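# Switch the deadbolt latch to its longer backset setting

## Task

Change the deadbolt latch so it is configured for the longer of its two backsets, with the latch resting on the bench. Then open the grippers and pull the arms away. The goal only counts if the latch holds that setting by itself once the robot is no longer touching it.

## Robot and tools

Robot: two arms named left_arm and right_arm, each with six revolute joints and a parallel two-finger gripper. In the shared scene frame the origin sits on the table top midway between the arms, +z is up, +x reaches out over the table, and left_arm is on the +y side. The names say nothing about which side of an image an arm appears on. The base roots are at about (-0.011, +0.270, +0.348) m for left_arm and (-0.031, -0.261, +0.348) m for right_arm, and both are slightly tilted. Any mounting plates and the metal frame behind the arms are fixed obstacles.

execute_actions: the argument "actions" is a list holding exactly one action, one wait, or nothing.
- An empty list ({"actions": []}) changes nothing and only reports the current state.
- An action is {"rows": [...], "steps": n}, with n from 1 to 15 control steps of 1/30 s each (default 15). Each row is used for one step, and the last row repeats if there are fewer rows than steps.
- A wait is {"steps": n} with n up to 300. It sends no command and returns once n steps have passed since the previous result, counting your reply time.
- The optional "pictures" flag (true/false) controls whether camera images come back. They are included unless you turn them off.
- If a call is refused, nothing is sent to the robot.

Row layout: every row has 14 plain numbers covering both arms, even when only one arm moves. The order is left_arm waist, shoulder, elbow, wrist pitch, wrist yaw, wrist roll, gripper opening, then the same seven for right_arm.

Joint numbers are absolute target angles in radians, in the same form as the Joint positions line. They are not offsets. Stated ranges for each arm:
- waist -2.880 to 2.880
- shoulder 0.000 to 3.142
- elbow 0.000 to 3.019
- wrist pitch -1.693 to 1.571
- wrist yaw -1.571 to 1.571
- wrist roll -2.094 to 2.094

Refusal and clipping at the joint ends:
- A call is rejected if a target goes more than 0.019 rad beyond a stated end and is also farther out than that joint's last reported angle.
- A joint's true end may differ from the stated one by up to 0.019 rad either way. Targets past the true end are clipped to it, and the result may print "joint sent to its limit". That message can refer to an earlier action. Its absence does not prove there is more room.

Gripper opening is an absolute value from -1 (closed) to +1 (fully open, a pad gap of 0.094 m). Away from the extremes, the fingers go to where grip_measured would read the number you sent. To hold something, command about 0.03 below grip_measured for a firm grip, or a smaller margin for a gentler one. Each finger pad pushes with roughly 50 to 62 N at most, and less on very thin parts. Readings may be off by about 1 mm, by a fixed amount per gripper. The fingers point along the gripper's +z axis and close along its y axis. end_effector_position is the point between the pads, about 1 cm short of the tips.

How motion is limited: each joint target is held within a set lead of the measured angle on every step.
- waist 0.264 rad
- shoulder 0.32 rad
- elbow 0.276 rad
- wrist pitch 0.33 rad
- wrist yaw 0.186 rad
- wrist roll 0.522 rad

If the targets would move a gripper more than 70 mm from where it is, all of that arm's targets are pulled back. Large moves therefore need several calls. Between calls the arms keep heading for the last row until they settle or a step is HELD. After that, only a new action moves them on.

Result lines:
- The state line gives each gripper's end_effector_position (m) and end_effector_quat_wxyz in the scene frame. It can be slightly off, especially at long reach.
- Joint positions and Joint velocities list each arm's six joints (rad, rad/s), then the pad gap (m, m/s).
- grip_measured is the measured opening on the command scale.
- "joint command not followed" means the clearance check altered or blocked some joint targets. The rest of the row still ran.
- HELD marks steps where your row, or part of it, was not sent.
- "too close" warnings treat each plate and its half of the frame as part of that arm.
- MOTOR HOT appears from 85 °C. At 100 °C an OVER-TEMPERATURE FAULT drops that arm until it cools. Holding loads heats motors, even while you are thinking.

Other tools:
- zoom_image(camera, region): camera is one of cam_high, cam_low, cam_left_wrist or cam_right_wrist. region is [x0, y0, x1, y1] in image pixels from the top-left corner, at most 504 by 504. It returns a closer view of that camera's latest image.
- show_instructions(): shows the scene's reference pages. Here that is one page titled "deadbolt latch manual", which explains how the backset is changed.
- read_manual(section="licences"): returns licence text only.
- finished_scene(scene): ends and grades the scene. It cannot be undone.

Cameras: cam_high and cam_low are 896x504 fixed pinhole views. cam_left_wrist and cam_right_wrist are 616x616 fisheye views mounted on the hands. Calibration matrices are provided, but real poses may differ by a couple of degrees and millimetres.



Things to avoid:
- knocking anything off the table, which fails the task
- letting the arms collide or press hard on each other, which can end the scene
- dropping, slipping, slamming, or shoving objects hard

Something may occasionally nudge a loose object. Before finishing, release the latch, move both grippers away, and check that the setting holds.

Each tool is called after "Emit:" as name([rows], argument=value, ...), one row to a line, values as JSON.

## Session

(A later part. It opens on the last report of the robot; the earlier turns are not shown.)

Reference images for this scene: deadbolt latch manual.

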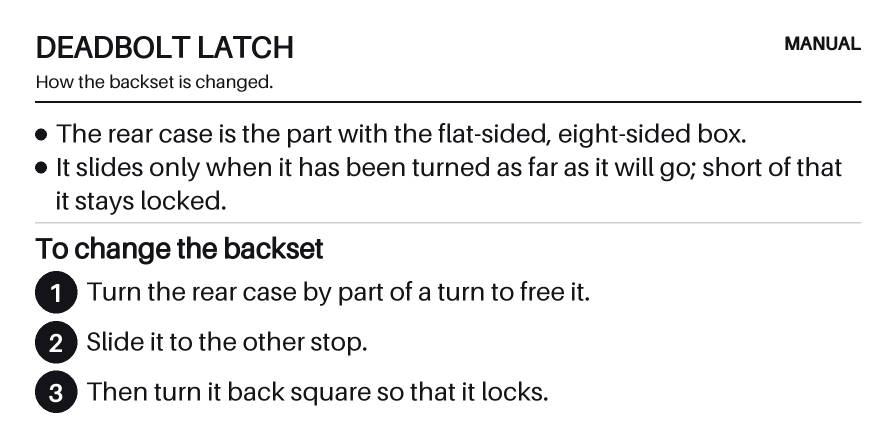

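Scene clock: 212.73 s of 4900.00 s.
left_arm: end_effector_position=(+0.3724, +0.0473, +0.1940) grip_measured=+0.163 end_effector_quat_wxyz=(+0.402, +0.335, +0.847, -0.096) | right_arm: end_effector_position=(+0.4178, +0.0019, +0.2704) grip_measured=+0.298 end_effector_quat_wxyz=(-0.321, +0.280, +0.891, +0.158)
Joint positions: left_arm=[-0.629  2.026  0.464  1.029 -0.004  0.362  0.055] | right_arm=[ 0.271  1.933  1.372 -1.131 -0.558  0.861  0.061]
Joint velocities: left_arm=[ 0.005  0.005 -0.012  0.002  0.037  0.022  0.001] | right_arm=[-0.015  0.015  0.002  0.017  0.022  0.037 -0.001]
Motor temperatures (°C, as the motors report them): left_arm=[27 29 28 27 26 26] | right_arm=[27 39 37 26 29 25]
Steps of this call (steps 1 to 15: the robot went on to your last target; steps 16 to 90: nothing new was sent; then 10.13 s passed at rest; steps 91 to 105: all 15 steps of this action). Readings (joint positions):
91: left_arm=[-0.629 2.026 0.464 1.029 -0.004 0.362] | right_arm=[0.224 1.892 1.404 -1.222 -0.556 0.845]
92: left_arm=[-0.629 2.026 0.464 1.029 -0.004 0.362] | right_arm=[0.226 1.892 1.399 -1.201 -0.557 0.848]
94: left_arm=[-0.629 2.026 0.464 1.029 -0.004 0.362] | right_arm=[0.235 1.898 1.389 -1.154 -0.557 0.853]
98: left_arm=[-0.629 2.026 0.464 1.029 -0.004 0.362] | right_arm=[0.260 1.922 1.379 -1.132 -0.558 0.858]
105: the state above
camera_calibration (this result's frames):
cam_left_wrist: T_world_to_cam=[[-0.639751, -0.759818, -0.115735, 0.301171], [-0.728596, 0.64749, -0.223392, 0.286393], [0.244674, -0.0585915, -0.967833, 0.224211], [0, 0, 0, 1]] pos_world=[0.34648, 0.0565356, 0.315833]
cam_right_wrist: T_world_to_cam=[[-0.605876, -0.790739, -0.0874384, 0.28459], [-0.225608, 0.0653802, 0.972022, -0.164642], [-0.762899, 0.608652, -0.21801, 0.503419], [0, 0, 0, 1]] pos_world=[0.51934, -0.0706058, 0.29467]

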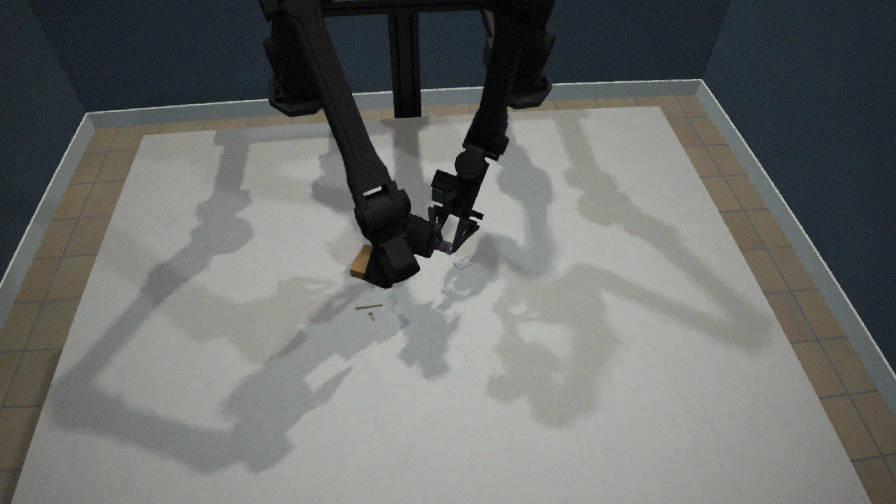

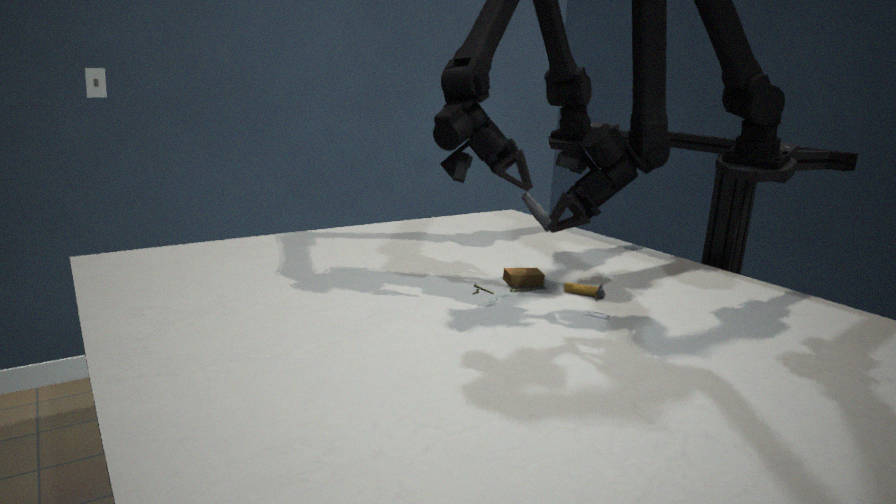

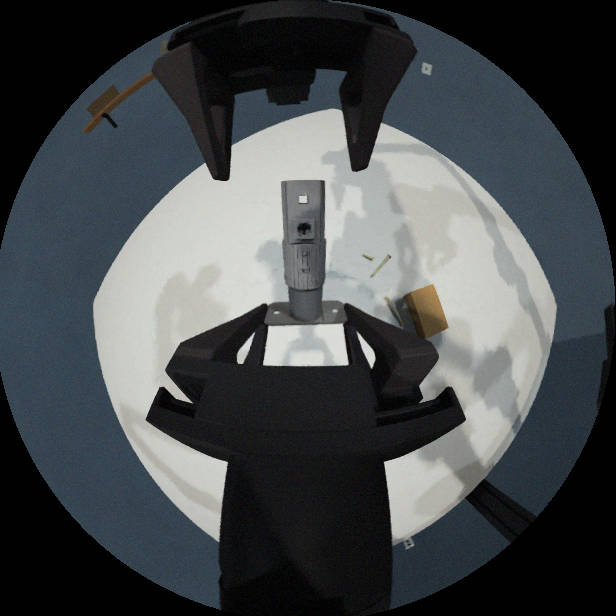

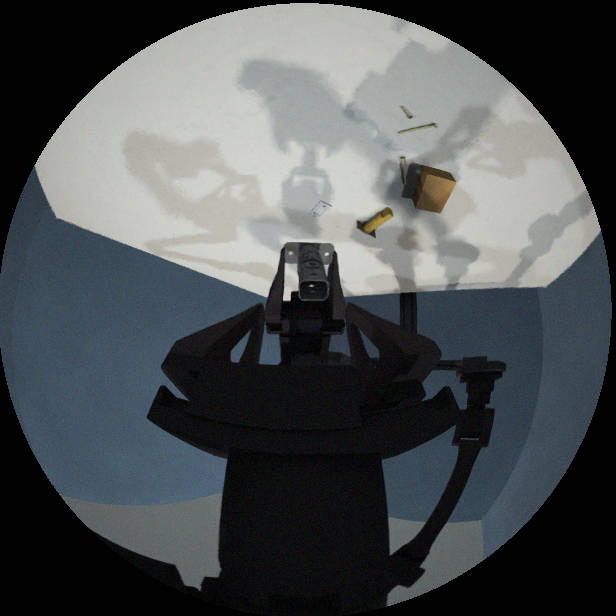

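Emit:
execute_actions([
  {"rows":[[-0.64,2.033,0.47,1.055,0,0.35,0.12,0.28,1.95,1.34,-1.07,-0.575,0.89,0.3],[-0.64,2.033,0.47,1.055,0,0.35,0.12,0.285,1.95,1.325,-1.04,-0.585,0.89,0.3]],"steps":15},
])

Scene clock: 294.63 s of 4900.00 s.
left_arm: end_effector_position=(+0.3724, +0.0473, +0.1940) grip_measured=+0.163 end_effector_quat_wxyz=(+0.402, +0.335, +0.847, -0.096) | right_arm: end_effector_position=(+0.4081, +0.0052, +0.2579) grip_measured=+0.298 end_effector_quat_wxyz=(-0.319, +0.286, +0.887, +0.173)
Joint positions: left_arm=[-0.629  2.026  0.464  1.029 -0.004  0.362  0.055] | right_arm=[ 0.274  1.933  1.321 -1.051 -0.583  0.881  0.061]
Joint velocities: left_arm=[-0.005  0.005  0.022 -0.012 -0.051  0.007 -0.001] | right_arm=[-0.005 -0.015 -0.022 -0.012 -0.037  0.007 -0.   ]
Motor temperatures (°C, as the motors report them): left_arm=[27 29 28 27 26 26] | right_arm=[27 40 35 26 30 25]
Steps of this call (steps 1 to 15: the robot went on to your last target; steps 16 to 90: nothing new was sent; then 78.40 s passed at rest; steps 91 to 105: all 15 steps of this action). Readings (joint positions):
91: left_arm=[-0.629 2.026 0.464 1.029 -0.004 0.362] | right_arm=[0.271 1.933 1.368 -1.122 -0.565 0.865]
92: left_arm=[-0.629 2.026 0.464 1.029 -0.004 0.362] | right_arm=[0.271 1.933 1.360 -1.100 -0.575 0.868]
94: left_arm=[-0.629 2.026 0.464 1.029 -0.004 0.362] | right_arm=[0.272 1.933 1.341 -1.066 -0.582 0.872]
98: left_arm=[-0.629 2.026 0.464 1.029 -0.004 0.362] | right_arm=[0.274 1.933 1.322 -1.055 -0.582 0.878]
105: the state above
camera_calibration (this result's frames):
cam_left_wrist: T_world_to_cam=[[-0.639751, -0.759818, -0.115735, 0.301171], [-0.728596, 0.64749, -0.223392, 0.286393], [0.244674, -0.0585915, -0.967833, 0.224211], [0, 0, 0, 1]] pos_world=[0.34648, 0.0565356, 0.315833]
cam_right_wrist: T_world_to_cam=[[-0.622881, -0.774434, -0.110775, 0.293118], [-0.232801, 0.0483042, 0.971324, -0.151618], [-0.746876, 0.630808, -0.210377, 0.482685], [0, 0, 0, 1]] pos_world=[0.507787, -0.0701571, 0.281286]

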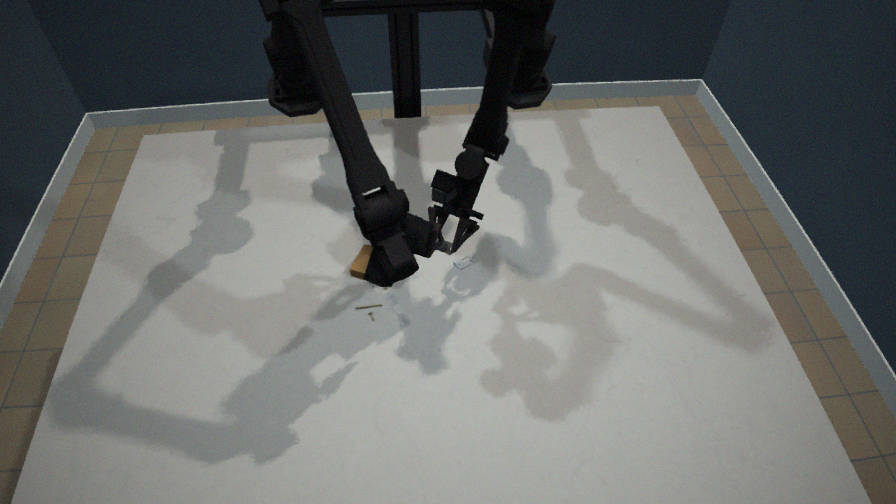

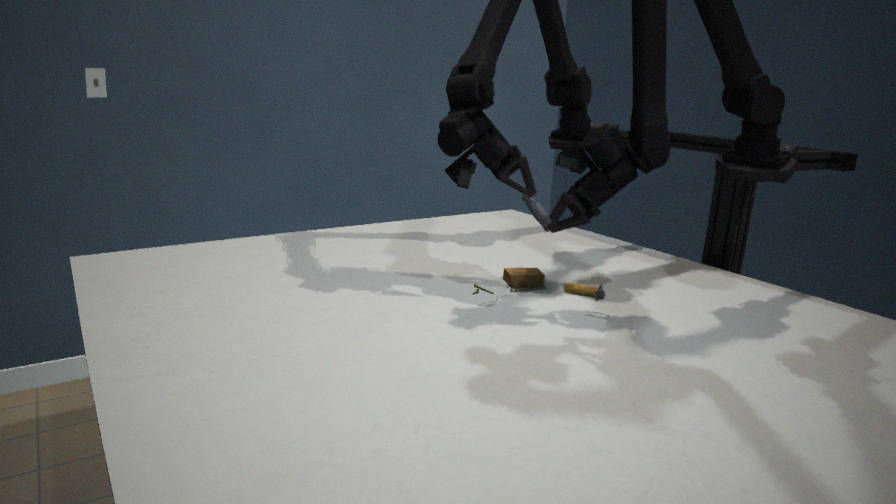

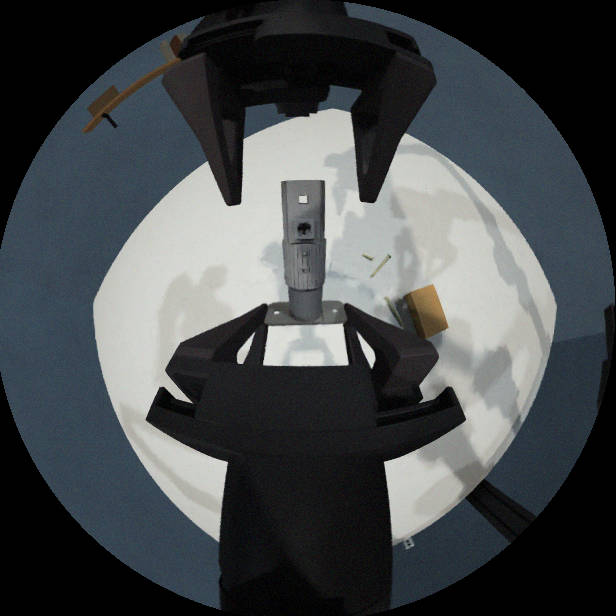

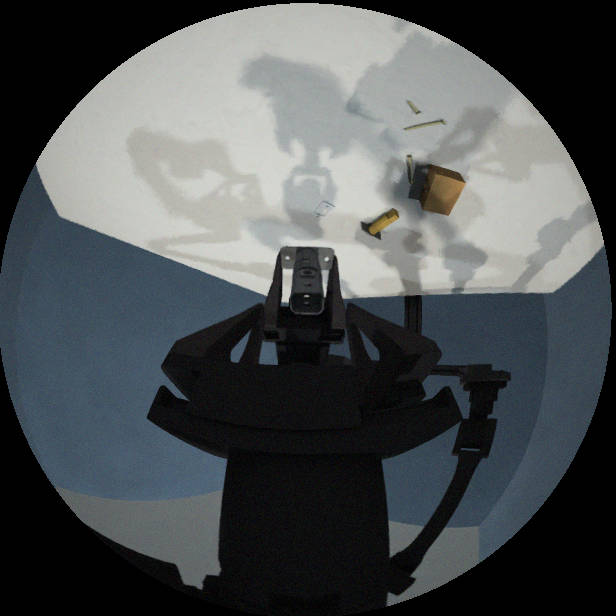

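Emit:
execute_actions([
  {"rows":[[-0.64,2.033,0.47,1.055,0,0.35,0.12,0.295,1.955,1.305,-1.0,-0.582,0.90,0.3],[-0.64,2.033,0.47,1.055,0,0.35,0.12,0.308,1.957,1.29,-0.97,-0.58,0.905,0.3]],"steps":15},
])

Scene clock: 298.87 s of 4900.00 s.
left_arm: end_effector_position=(+0.3724, +0.0473, +0.1940) grip_measured=+0.163 end_effector_quat_wxyz=(+0.402, +0.335, +0.847, -0.096) | right_arm: end_effector_position=(+0.3986, +0.0188, +0.2494) grip_measured=+0.298 end_effector_quat_wxyz=(-0.309, +0.275, +0.892, +0.181)
Joint positions: left_arm=[-0.629  2.026  0.464  1.029 -0.004  0.362  0.055] | right_arm=[ 0.304  1.933  1.289 -0.981 -0.582  0.896  0.061]
Joint velocities: left_arm=[-0.015 -0.005 -0.002 -0.017  0.007  0.007 -0.   ] | right_arm=[-0.024 -0.015  0.002 -0.012 -0.022  0.037  0.   ]
Motor temperatures (°C, as the motors report them): left_arm=[27 29 28 27 26 26] | right_arm=[27 40 35 26 30 25]
Steps of this call (steps 1 to 15: the robot went on to your last target; steps 16 to 90: nothing new was sent; then 0.73 s passed at rest; steps 91 to 105: all 15 steps of this action). Readings (joint positions):
91: left_arm=[-0.629 2.026 0.464 1.029 -0.004 0.362] | right_arm=[0.274 1.933 1.319 -1.044 -0.583 0.883]
92: left_arm=[-0.629 2.026 0.464 1.029 -0.004 0.362] | right_arm=[0.276 1.933 1.314 -1.026 -0.583 0.886]
94: left_arm=[-0.629 2.026 0.464 1.029 -0.004 0.362] | right_arm=[0.282 1.933 1.302 -0.995 -0.582 0.890]
98: left_arm=[-0.629 2.026 0.464 1.029 -0.004 0.362] | right_arm=[0.298 1.933 1.290 -0.983 -0.582 0.894]
105: the state above
camera_calibration (this result's frames):
cam_left_wrist: T_world_to_cam=[[-0.639751, -0.759818, -0.115735, 0.301171], [-0.728596, 0.64749, -0.223392, 0.286393], [0.244674, -0.0585915, -0.967833, 0.224211], [0, 0, 0, 1]] pos_world=[0.34648, 0.0565356, 0.315833]
cam_right_wrist: T_world_to_cam=[[-0.608411, -0.781407, -0.138707, 0.298144], [-0.26068, 0.0316885, 0.964905, -0.133196], [-0.749588, 0.623217, -0.222976, 0.46962], [0, 0, 0, 1]] pos_world=[0.498695, -0.0554823, 0.27459]

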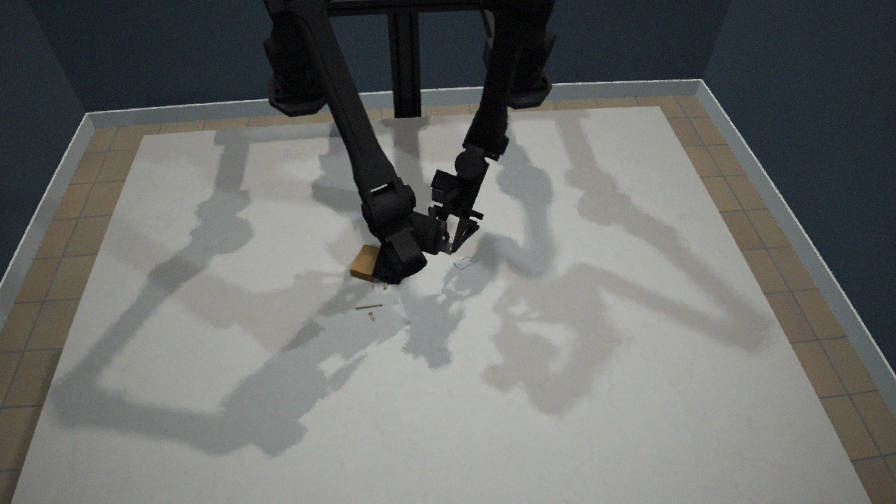

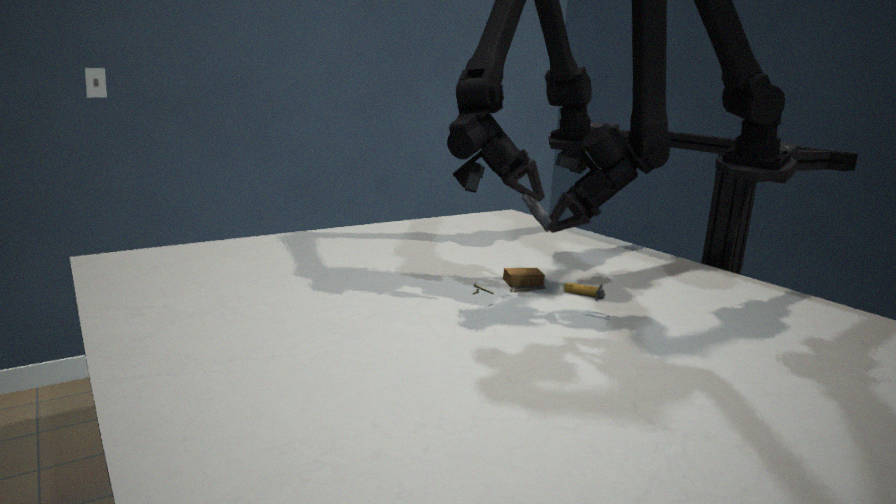

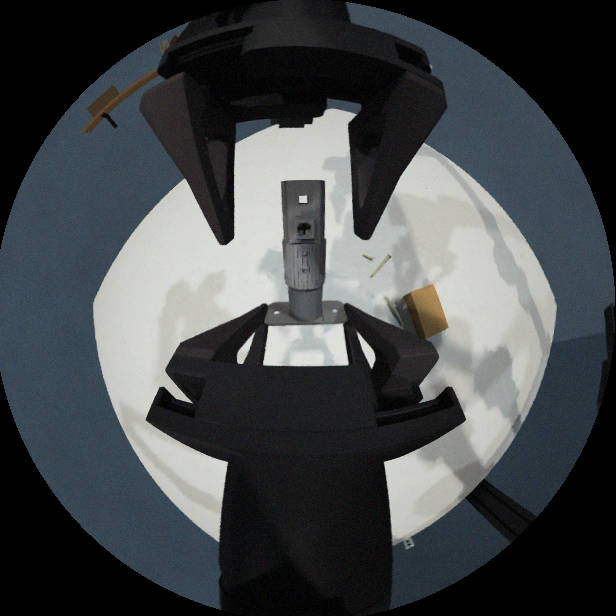

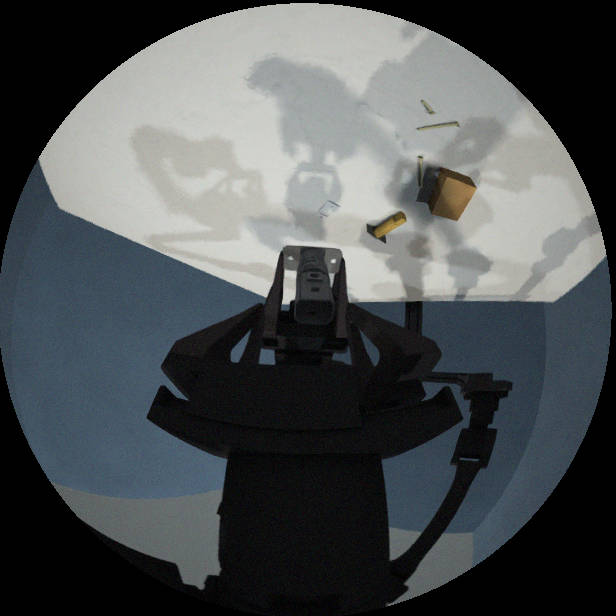

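Emit:
execute_actions([
  {"rows":[[-0.64,2.033,0.47,1.055,0,0.35,0.12,0.278,1.975,1.29,-0.97,-0.58,0.895,0.3]],"steps":15},
])

Scene clock: 314.83 s of 4900.00 s.
left_arm: end_effector_position=(+0.3724, +0.0473, +0.1940) grip_measured=+0.163 end_effector_quat_wxyz=(+0.402, +0.335, +0.847, -0.096) | right_arm: end_effector_position=(+0.3993, +0.0109, +0.2406) grip_measured=+0.298 end_effector_quat_wxyz=(-0.313, +0.285, +0.889, +0.176)
Joint positions: left_arm=[-0.629  2.026  0.464  1.029 -0.004  0.362  0.055] | right_arm=[ 0.287  1.95   1.289 -0.98  -0.582  0.897  0.061]
Joint velocities: left_arm=[ 0.005 -0.015 -0.002 -0.017 -0.051 -0.051 -0.   ] | right_arm=[-0.005 -0.024  0.002  0.007 -0.022  0.022  0.   ]
Motor temperatures (°C, as the motors report them): left_arm=[27 29 28 27 26 26] | right_arm=[27 40 35 26 30 25]
Steps of this call (steps 1 to 15: the robot went on to your last target; steps 16 to 90: nothing new was sent; then 12.47 s passed at rest; steps 91 to 105: all 15 steps of this action). Readings (joint positions):
91: left_arm=[-0.629 2.026 0.464 1.029 -0.004 0.362] | right_arm=[0.303 1.934 1.289 -0.981 -0.582 0.897]
92: left_arm=[-0.629 2.026 0.464 1.029 -0.004 0.362] | right_arm=[0.302 1.935 1.289 -0.981 -0.582 0.897]
94: left_arm=[-0.629 2.026 0.464 1.029 -0.004 0.362] | right_arm=[0.298 1.939 1.289 -0.980 -0.582 0.897]
98: left_arm=[-0.629 2.026 0.464 1.029 -0.004 0.362] | right_arm=[0.289 1.948 1.289 -0.980 -0.582 0.897]
105: the state above
camera_calibration (this result's frames):
cam_left_wrist: T_world_to_cam=[[-0.639751, -0.759818, -0.115735, 0.301171], [-0.728596, 0.64749, -0.223392, 0.286393], [0.244674, -0.0585915, -0.967833, 0.224211], [0, 0, 0, 1]] pos_world=[0.34648, 0.0565356, 0.315833]
cam_right_wrist: T_world_to_cam=[[-0.621894, -0.773668, -0.121182, 0.292149], [-0.245475, 0.0456479, 0.968327, -0.13141], [-0.743633, 0.631944, -0.218305, 0.469512], [0, 0, 0, 1]] pos_world=[0.498572, -0.0646801, 0.265148]

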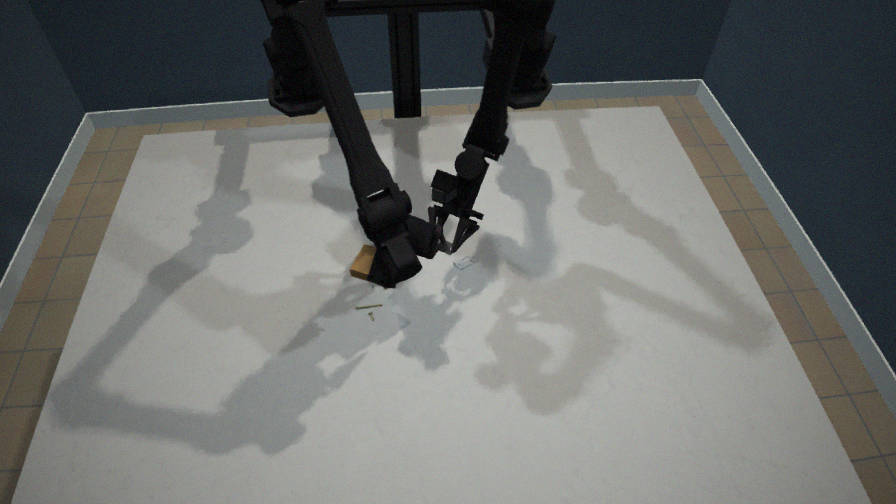

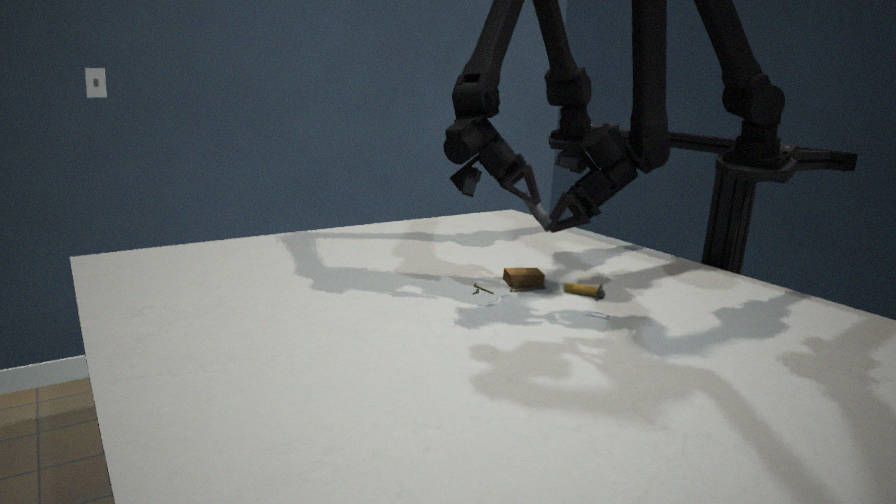

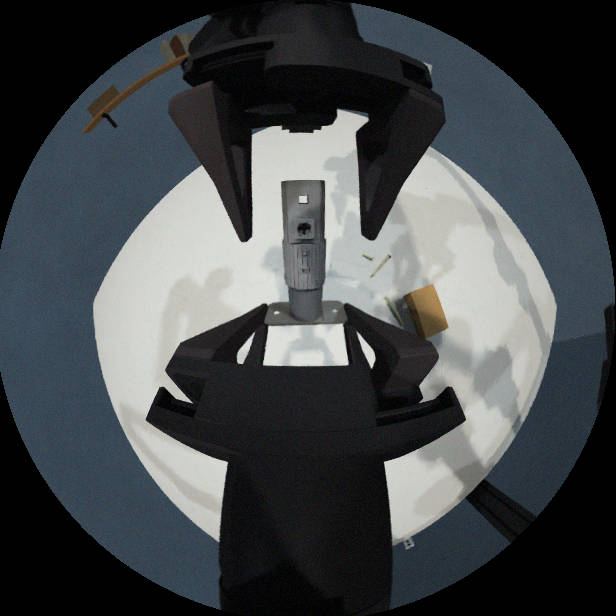

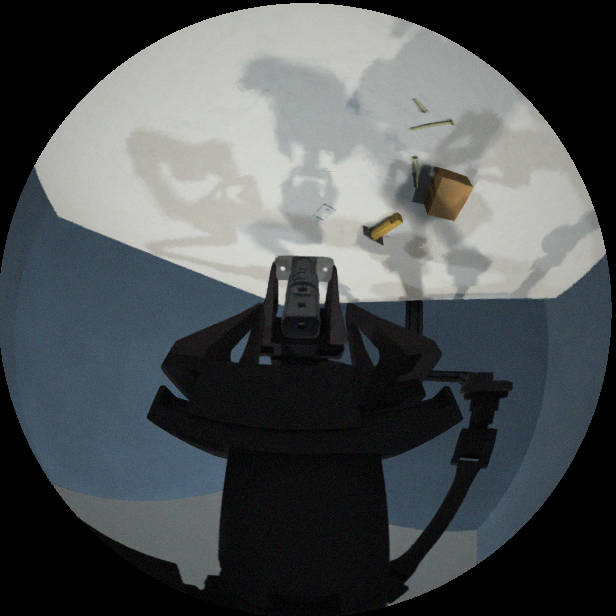

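Emit:
execute_actions([
  {"rows":[[-0.64,2.033,0.47,1.055,0,0.35,0.12,0.292,1.965,1.29,-0.97,-0.58,0.897,0.0],[-0.64,2.033,0.47,1.055,0,0.35,0.12,0.292,1.965,1.29,-0.97,-0.58,0.897,-0.2],[-0.64,2.033,0.47,1.055,0,0.35,0.12,0.292,1.965,1.29,-0.97,-0.58,0.897,-0.35],[-0.64,2.033,0.47,1.055,0,0.35,0.12,0.292,1.965,1.29,-0.97,-0.58,0.897,-0.45],[-0.64,2.033,0.47,1.055,0,0.35,0.12,0.292,1.965,1.29,-0.97,-0.58,0.897,-0.5],[-0.64,2.033,0.47,1.055,0,0.35,0.12,0.292,1.965,1.29,-0.97,-0.58,0.897,-0.55],[-0.64,2.033,0.47,1.055,0,0.35,0.12,0.292,1.965,1.29,-0.97,-0.58,0.897,-0.61]],"steps":15},
])

Scene clock: 326.43 s of 4900.00 s.
left_arm: end_effector_position=(+0.3717, +0.0461, +0.1943) grip_measured=+0.163 end_effector_quat_wxyz=(+0.402, +0.336, +0.846, -0.098) | right_arm: end_effector_position=(+0.3996, +0.0110, +0.2405) grip_measured=-0.572 end_effector_quat_wxyz=(-0.313, +0.285, +0.889, +0.177)
Joint positions: left_arm=[-0.631  2.026  0.464  1.029 -0.001  0.362  0.055] | right_arm=[ 0.287  1.95   1.289 -0.978 -0.582  0.897  0.02 ]
Joint velocities: left_arm=[-0.015  0.005 -0.007 -0.007 -0.007 -0.066 -0.   ] | right_arm=[ 0.005 -0.024 -0.012 -0.012  0.007 -0.037  0.   ]
Motor temperatures (°C, as the motors report them): left_arm=[27 29 28 27 26 26] | right_arm=[27 40 35 26 30 25]
Steps of this call (steps 1 to 15: the robot went on to your last target; steps 16 to 90: nothing new was sent; then 8.10 s passed at rest; steps 91 to 105: all 15 steps of this action). Readings (joint positions):
91: left_arm=[-0.629 2.026 0.464 1.029 -0.004 0.362] | right_arm=[0.287 1.950 1.289 -0.980 -0.582 0.897]
92: left_arm=[-0.629 2.026 0.464 1.029 -0.004 0.362] | right_arm=[0.287 1.950 1.289 -0.980 -0.582 0.897]
94: left_arm=[-0.629 2.026 0.464 1.029 -0.004 0.362] | right_arm=[0.287 1.950 1.289 -0.980 -0.582 0.897]
98: left_arm=[-0.631 2.026 0.464 1.029 -0.001 0.362] | right_arm=[0.287 1.950 1.289 -0.978 -0.582 0.897]
105: the state above
camera_calibration (this result's frames):
cam_left_wrist: T_world_to_cam=[[-0.642905, -0.757481, -0.113564, 0.300497], [-0.726052, 0.649909, -0.224646, 0.285978], [0.243971, -0.0619728, -0.9678, 0.224929], [0, 0, 0, 1]] pos_world=[0.34595, 0.0556998, 0.316056]
cam_right_wrist: T_world_to_cam=[[-0.621813, -0.773478, -0.122802, 0.292832], [-0.24719, 0.0450481, 0.967919, -0.130415], [-0.743133, 0.63222, -0.219208, 0.469676], [0, 0, 0, 1]] pos_world=[0.498881, -0.0645647, 0.265148]

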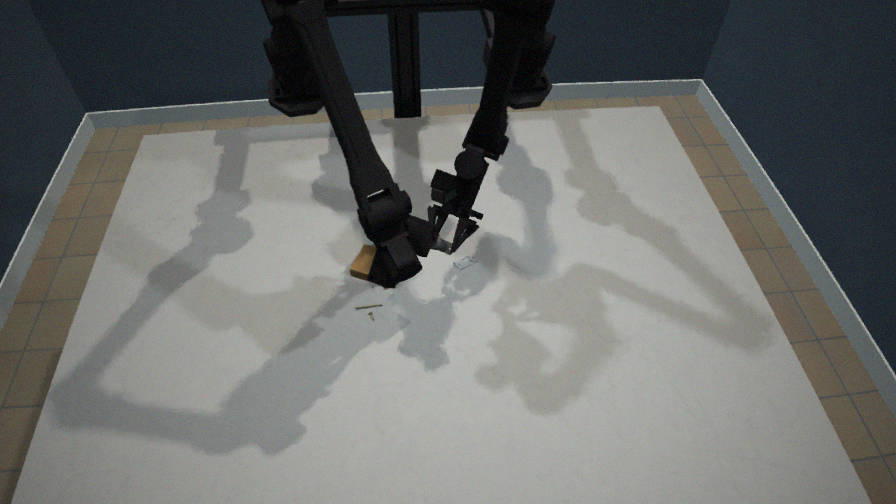

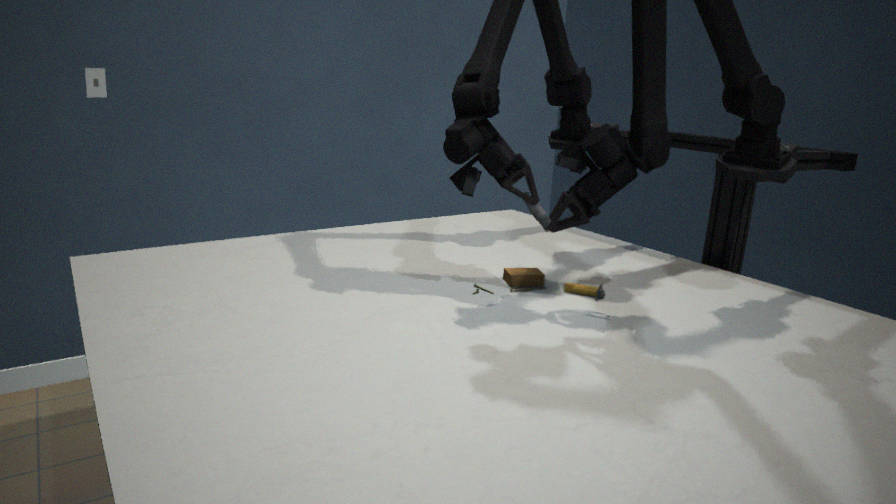

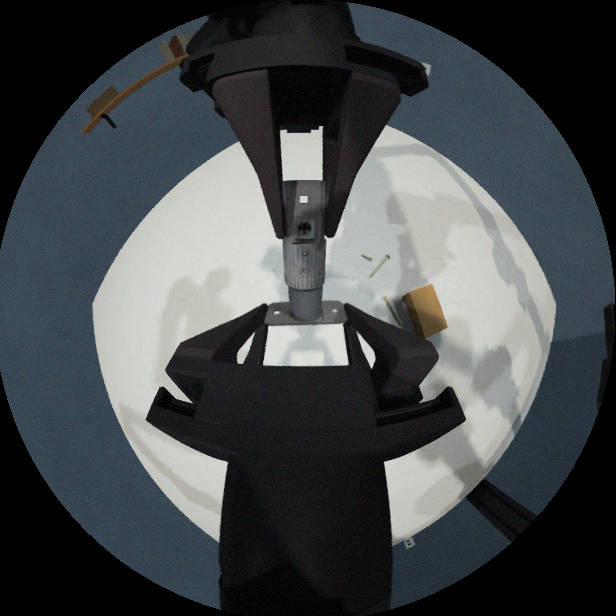

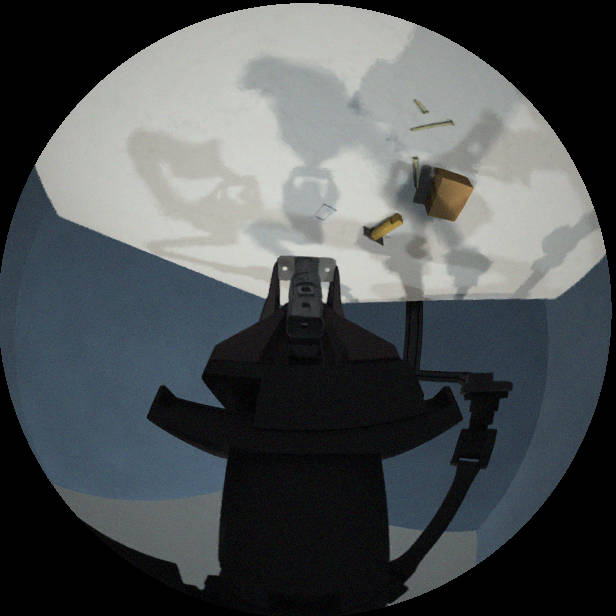

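Emit:
execute_actions([
  {"rows":[[-0.64,2.033,0.47,1.055,0,0.35,0.12,0.29,1.965,1.29,-0.98,-0.582,0.95,-0.61],[-0.64,2.033,0.47,1.055,0,0.35,0.12,0.29,1.965,1.29,-0.98,-0.582,1.0,-0.61],[-0.64,2.033,0.47,1.055,0,0.35,0.12,0.29,1.965,1.29,-0.98,-0.582,1.05,-0.61],[-0.64,2.033,0.47,1.055,0,0.35,0.12,0.29,1.965,1.29,-0.98,-0.582,1.1,-0.61],[-0.64,2.033,0.47,1.055,0,0.35,0.12,0.29,1.965,1.29,-0.98,-0.582,1.15,-0.61],[-0.64,2.033,0.47,1.055,0,0.35,0.12,0.29,1.965,1.29,-0.98,-0.582,1.2,-0.61],[-0.64,2.033,0.47,1.055,0,0.35,0.12,0.29,1.965,1.29,-0.98,-0.582,1.25,-0.61],[-0.64,2.033,0.47,1.055,0,0.35,0.12,0.29,1.965,1.29,-0.98,-0.582,1.3,-0.61],[-0.64,2.033,0.47,1.055,0,0.35,0.12,0.29,1.965,1.29,-0.98,-0.582,1.35,-0.61],[-0.64,2.033,0.47,1.055,0,0.35,0.12,0.29,1.965,1.29,-0.98,-0.582,1.4,-0.61]],"steps":15},
])

Scene clock: 336.27 s of 4900.00 s.
left_arm: end_effector_position=(+0.3703, +0.0437, +0.1944) grip_measured=+0.163 end_effector_quat_wxyz=(+0.401, +0.338, +0.845, -0.100) | right_arm: end_effector_position=(+0.3996, +0.0112, +0.2406) grip_measured=-0.572 end_effector_quat_wxyz=(-0.344, +0.468, +0.807, +0.106)
Joint positions: left_arm=[-0.636  2.027  0.464  1.029  0.002  0.362  0.055] | right_arm=[ 0.287  1.95   1.289 -0.978 -0.583  1.327  0.02 ]
Joint velocities: left_arm=[-0.005 -0.005 -0.002 -0.002 -0.037  0.022  0.   ] | right_arm=[-0.005  0.005 -0.012 -0.012  0.022  0.344  0.001]
Motor temperatures (°C, as the motors report them): left_arm=[27 29 28 27 26 26] | right_arm=[27 40 35 26 30 25]
Steps of this call (steps 1 to 15: the robot went on to your last target; steps 16 to 90: nothing new was sent; then 6.33 s passed at rest; steps 91 to 105: all 15 steps of this action). Readings (joint positions):
91: left_arm=[-0.631 2.026 0.464 1.029 -0.001 0.362] | right_arm=[0.287 1.950 1.289 -0.978 -0.582 0.903]
92: left_arm=[-0.631 2.026 0.464 1.029 -0.001 0.362] | right_arm=[0.287 1.950 1.289 -0.978 -0.582 0.917]
94: left_arm=[-0.631 2.026 0.464 1.029 0.000 0.362] | right_arm=[0.287 1.950 1.289 -0.978 -0.583 0.965]
98: left_arm=[-0.633 2.026 0.464 1.029 0.000 0.362] | right_arm=[0.287 1.950 1.289 -0.978 -0.583 1.112]
105: the state above
camera_calibration (this result's frames):
cam_left_wrist: T_world_to_cam=[[-0.648205, -0.753332, -0.110997, 0.299068], [-0.721766, 0.654301, -0.22571, 0.28493], [0.24266, -0.0661922, -0.967851, 0.225976], [0, 0, 0, 1]] pos_world=[0.344675, 0.0538254, 0.316218]
cam_right_wrist: T_world_to_cam=[[-0.829546, -0.534043, 0.16325, 0.304459], [0.0128326, 0.274026, 0.961637, -0.235489], [-0.55829, 0.799817, -0.220464, 0.394156], [0, 0, 0, 1]] pos_world=[0.475639, -0.0881286, 0.263649]

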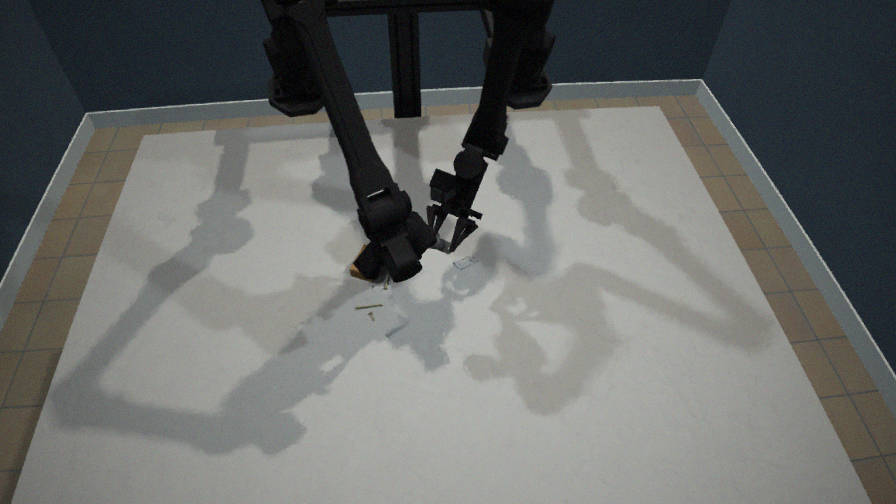

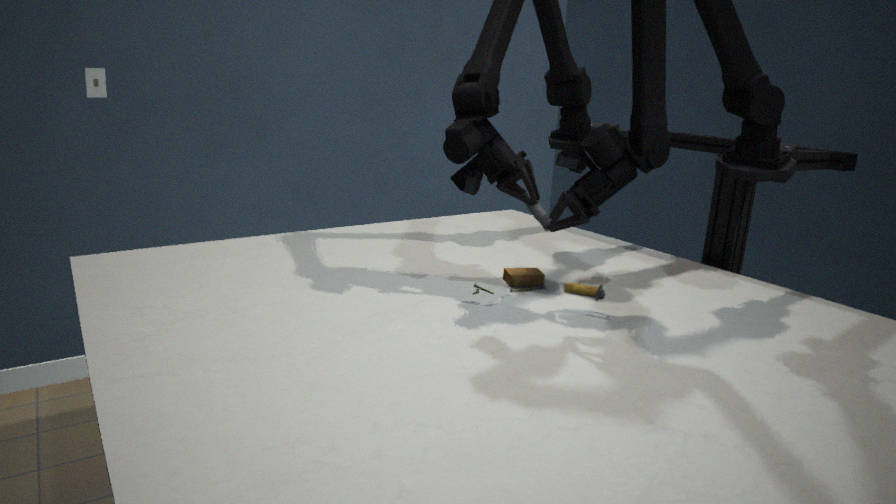

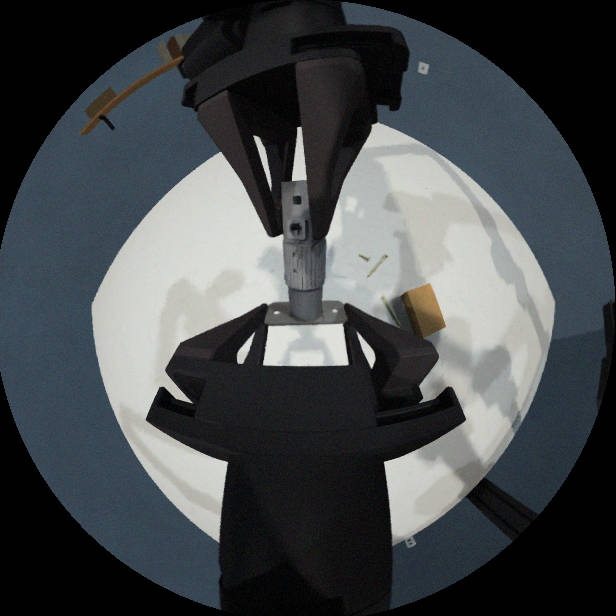

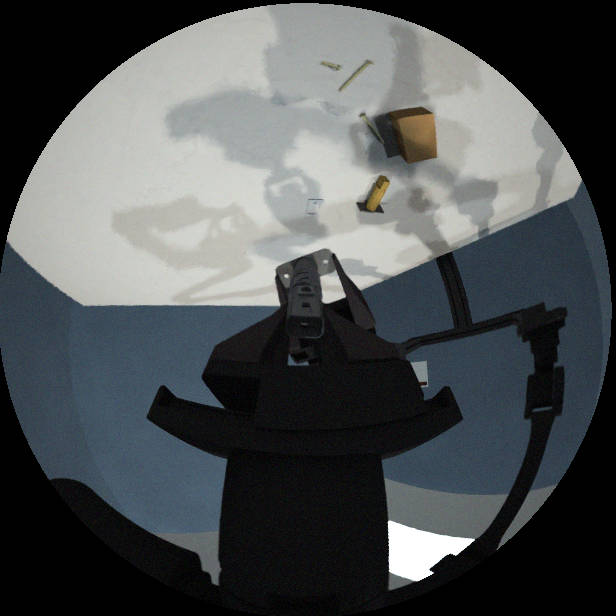

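Emit:
execute_actions([
  {"rows":[[-0.64,2.033,0.47,1.055,0,0.35,0.12,0.29,1.965,1.29,-0.98,-0.582,1.45,-0.61],[-0.64,2.033,0.47,1.055,0,0.35,0.12,0.29,1.965,1.29,-0.98,-0.582,1.5,-0.61],[-0.64,2.033,0.47,1.055,0,0.35,0.12,0.29,1.965,1.29,-0.98,-0.582,1.55,-0.61],[-0.64,2.033,0.47,1.055,0,0.35,0.12,0.29,1.965,1.29,-0.98,-0.582,1.6,-0.61],[-0.64,2.033,0.47,1.055,0,0.35,0.12,0.29,1.965,1.29,-0.98,-0.582,1.65,-0.61],[-0.64,2.033,0.47,1.055,0,0.35,0.12,0.29,1.965,1.29,-0.98,-0.582,1.7,-0.61],[-0.64,2.033,0.47,1.055,0,0.35,0.12,0.29,1.965,1.29,-0.98,-0.582,1.75,-0.61],[-0.64,2.033,0.47,1.055,0,0.35,0.12,0.29,1.965,1.29,-0.98,-0.582,1.8,-0.61],[-0.64,2.033,0.47,1.055,0,0.35,0.12,0.29,1.965,1.29,-0.98,-0.582,1.85,-0.61],[-0.64,2.033,0.47,1.055,0,0.35,0.12,0.29,1.965,1.29,-0.98,-0.582,1.9,-0.61],[-0.64,2.033,0.47,1.055,0,0.35,0.12,0.29,1.965,1.29,-0.98,-0.582,1.95,-0.61],[-0.64,2.033,0.47,1.055,0,0.35,0.12,0.29,1.965,1.29,-0.98,-0.582,2.0,-0.61]],"steps":15},
], pictures=false)

Emit:
execute_actions([
  {"rows":[[-0.64,2.033,0.47,1.055,0,0.35,0.12,0.29,1.965,1.29,-0.98,-0.582,2.09,-0.61]],"steps":15},
])

Scene clock: 347.30 s of 4900.00 s.
left_arm: end_effector_position=(+0.3675, +0.0407, +0.1946) grip_measured=+0.163 end_effector_quat_wxyz=(+0.400, +0.342, +0.843, -0.107) | right_arm: end_effector_position=(+0.4006, +0.0107, +0.2397) grip_measured=-0.572 end_effector_quat_wxyz=(-0.356, +0.661, +0.661, +0.015)
Joint positions: left_arm=[-0.641  2.028  0.462  1.029  0.013  0.362  0.055] | right_arm=[ 0.287  1.95   1.289 -0.974 -0.577  1.85   0.02 ]
Joint velocities: left_arm=[-0.015 -0.005 -0.007 -0.007  0.007  0.081 -0.   ] | right_arm=[ 0.005 -0.015 -0.022  0.002  0.007  0.418 -0.   ]
Motor temperatures (°C, as the motors report them): left_arm=[27 29 28 27 26 26] | right_arm=[27 40 35 26 30 25]
Steps of this call (steps 1 to 30: the robot went on to your last target; steps 31 to 90: nothing new was sent; then 7.53 s passed at rest; steps 91 to 105: all 15 steps of this action). Readings (joint positions):
91: left_arm=[-0.637 2.027 0.464 1.029 0.003 0.362] | right_arm=[0.287 1.950 1.289 -0.978 -0.583 1.395]
92: left_arm=[-0.637 2.027 0.464 1.029 0.003 0.362] | right_arm=[0.287 1.950 1.289 -0.978 -0.583 1.411]
94: left_arm=[-0.637 2.027 0.464 1.029 0.003 0.362] | right_arm=[0.287 1.950 1.289 -0.977 -0.582 1.461]
98: left_arm=[-0.639 2.027 0.464 1.029 0.004 0.362] | right_arm=[0.287 1.950 1.289 -0.976 -0.581 1.609]
105: the state above

Scene clock: 347.80 s of 4900.00 s.
left_arm: end_effector_position=(+0.3666, +0.0398, +0.1942) grip_measured=+0.163 end_effector_quat_wxyz=(+0.400, +0.343, +0.843, -0.109) | right_arm: end_effector_position=(+0.4006, +0.0109, +0.2399) grip_measured=-0.572 end_effector_quat_wxyz=(-0.357, +0.704, +0.614, -0.009)
Joint positions: left_arm=[-0.641  2.029  0.462  1.029  0.019  0.362  0.055] | right_arm=[ 0.287  1.95   1.289 -0.974 -0.579  1.986  0.02 ]
Joint velocities: left_arm=[-0.005 -0.005 -0.012 -0.022  0.022  0.007 -0.   ] | right_arm=[ 0.005 -0.005  0.007 -0.027 -0.007  0.022  0.001]
Motor temperatures (°C, as the motors report them): left_arm=[27 29 28 27 26 26] | right_arm=[27 40 35 26 30 25]
Steps of this call (steps 1 to 15: all 15 steps of this action). Readings (joint positions):
1: left_arm=[-0.641 2.028 0.462 1.029 0.013 0.362] | right_arm=[0.287 1.950 1.289 -0.974 -0.577 1.874]
2: left_arm=[-0.641 2.029 0.462 1.029 0.015 0.362] | right_arm=[0.287 1.950 1.289 -0.974 -0.577 1.899]
4: left_arm=[-0.641 2.029 0.462 1.029 0.017 0.362] | right_arm=[0.287 1.950 1.289 -0.974 -0.578 1.935]
8: left_arm=[-0.641 2.029 0.462 1.029 0.018 0.362] | right_arm=[0.287 1.950 1.289 -0.974 -0.579 1.971]
15: the state above
camera_calibration (this result's frames):
cam_left_wrist: T_world_to_cam=[[-0.662087, -0.742878, -0.098856, 0.296012], [-0.711584, 0.664549, -0.228086, 0.281097], [0.235135, -0.0806689, -0.968609, 0.229923], [0, 0, 0, 1]] pos_world=[0.341947, 0.0516461, 0.316082]
cam_right_wrist: T_world_to_cam=[[-0.851495, -0.00096957, 0.524361, 0.221621], [0.475289, 0.420966, 0.772586, -0.376189], [-0.221487, 0.907076, -0.35799, 0.291647], [0, 0, 0, 1]] pos_world=[0.432104, -0.105968, 0.278835]

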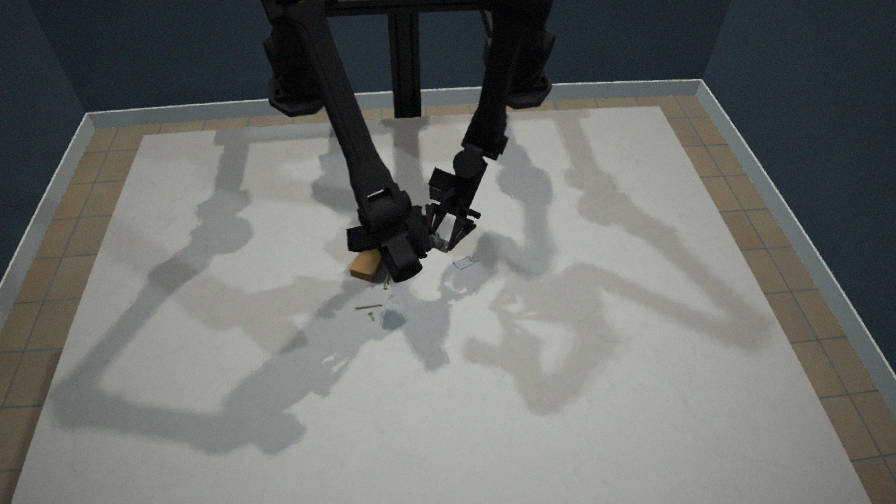

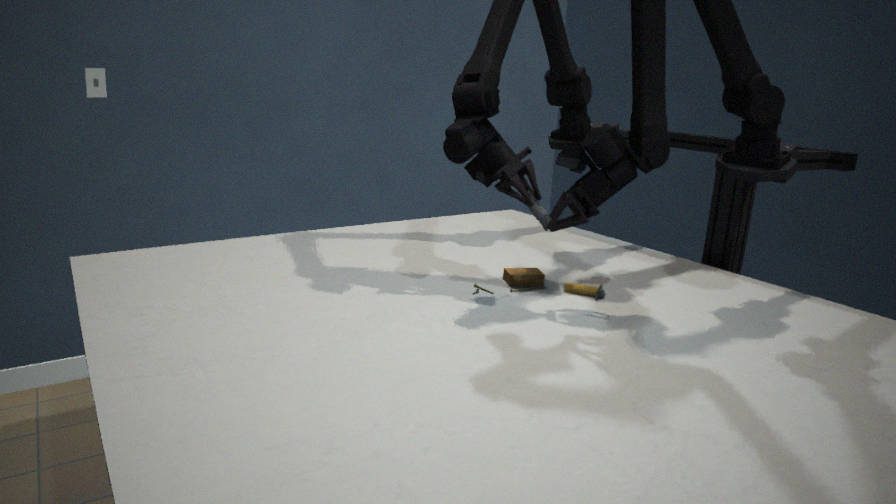

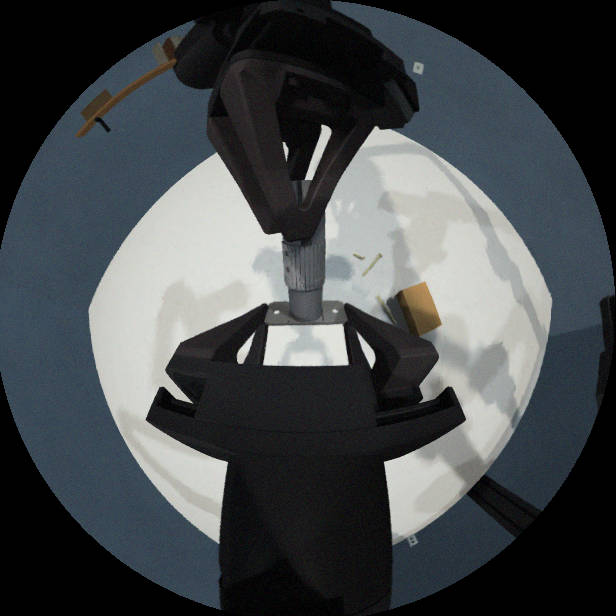

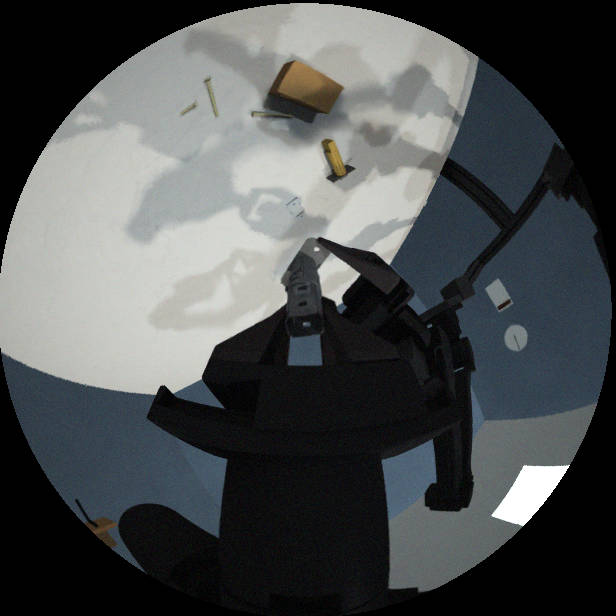

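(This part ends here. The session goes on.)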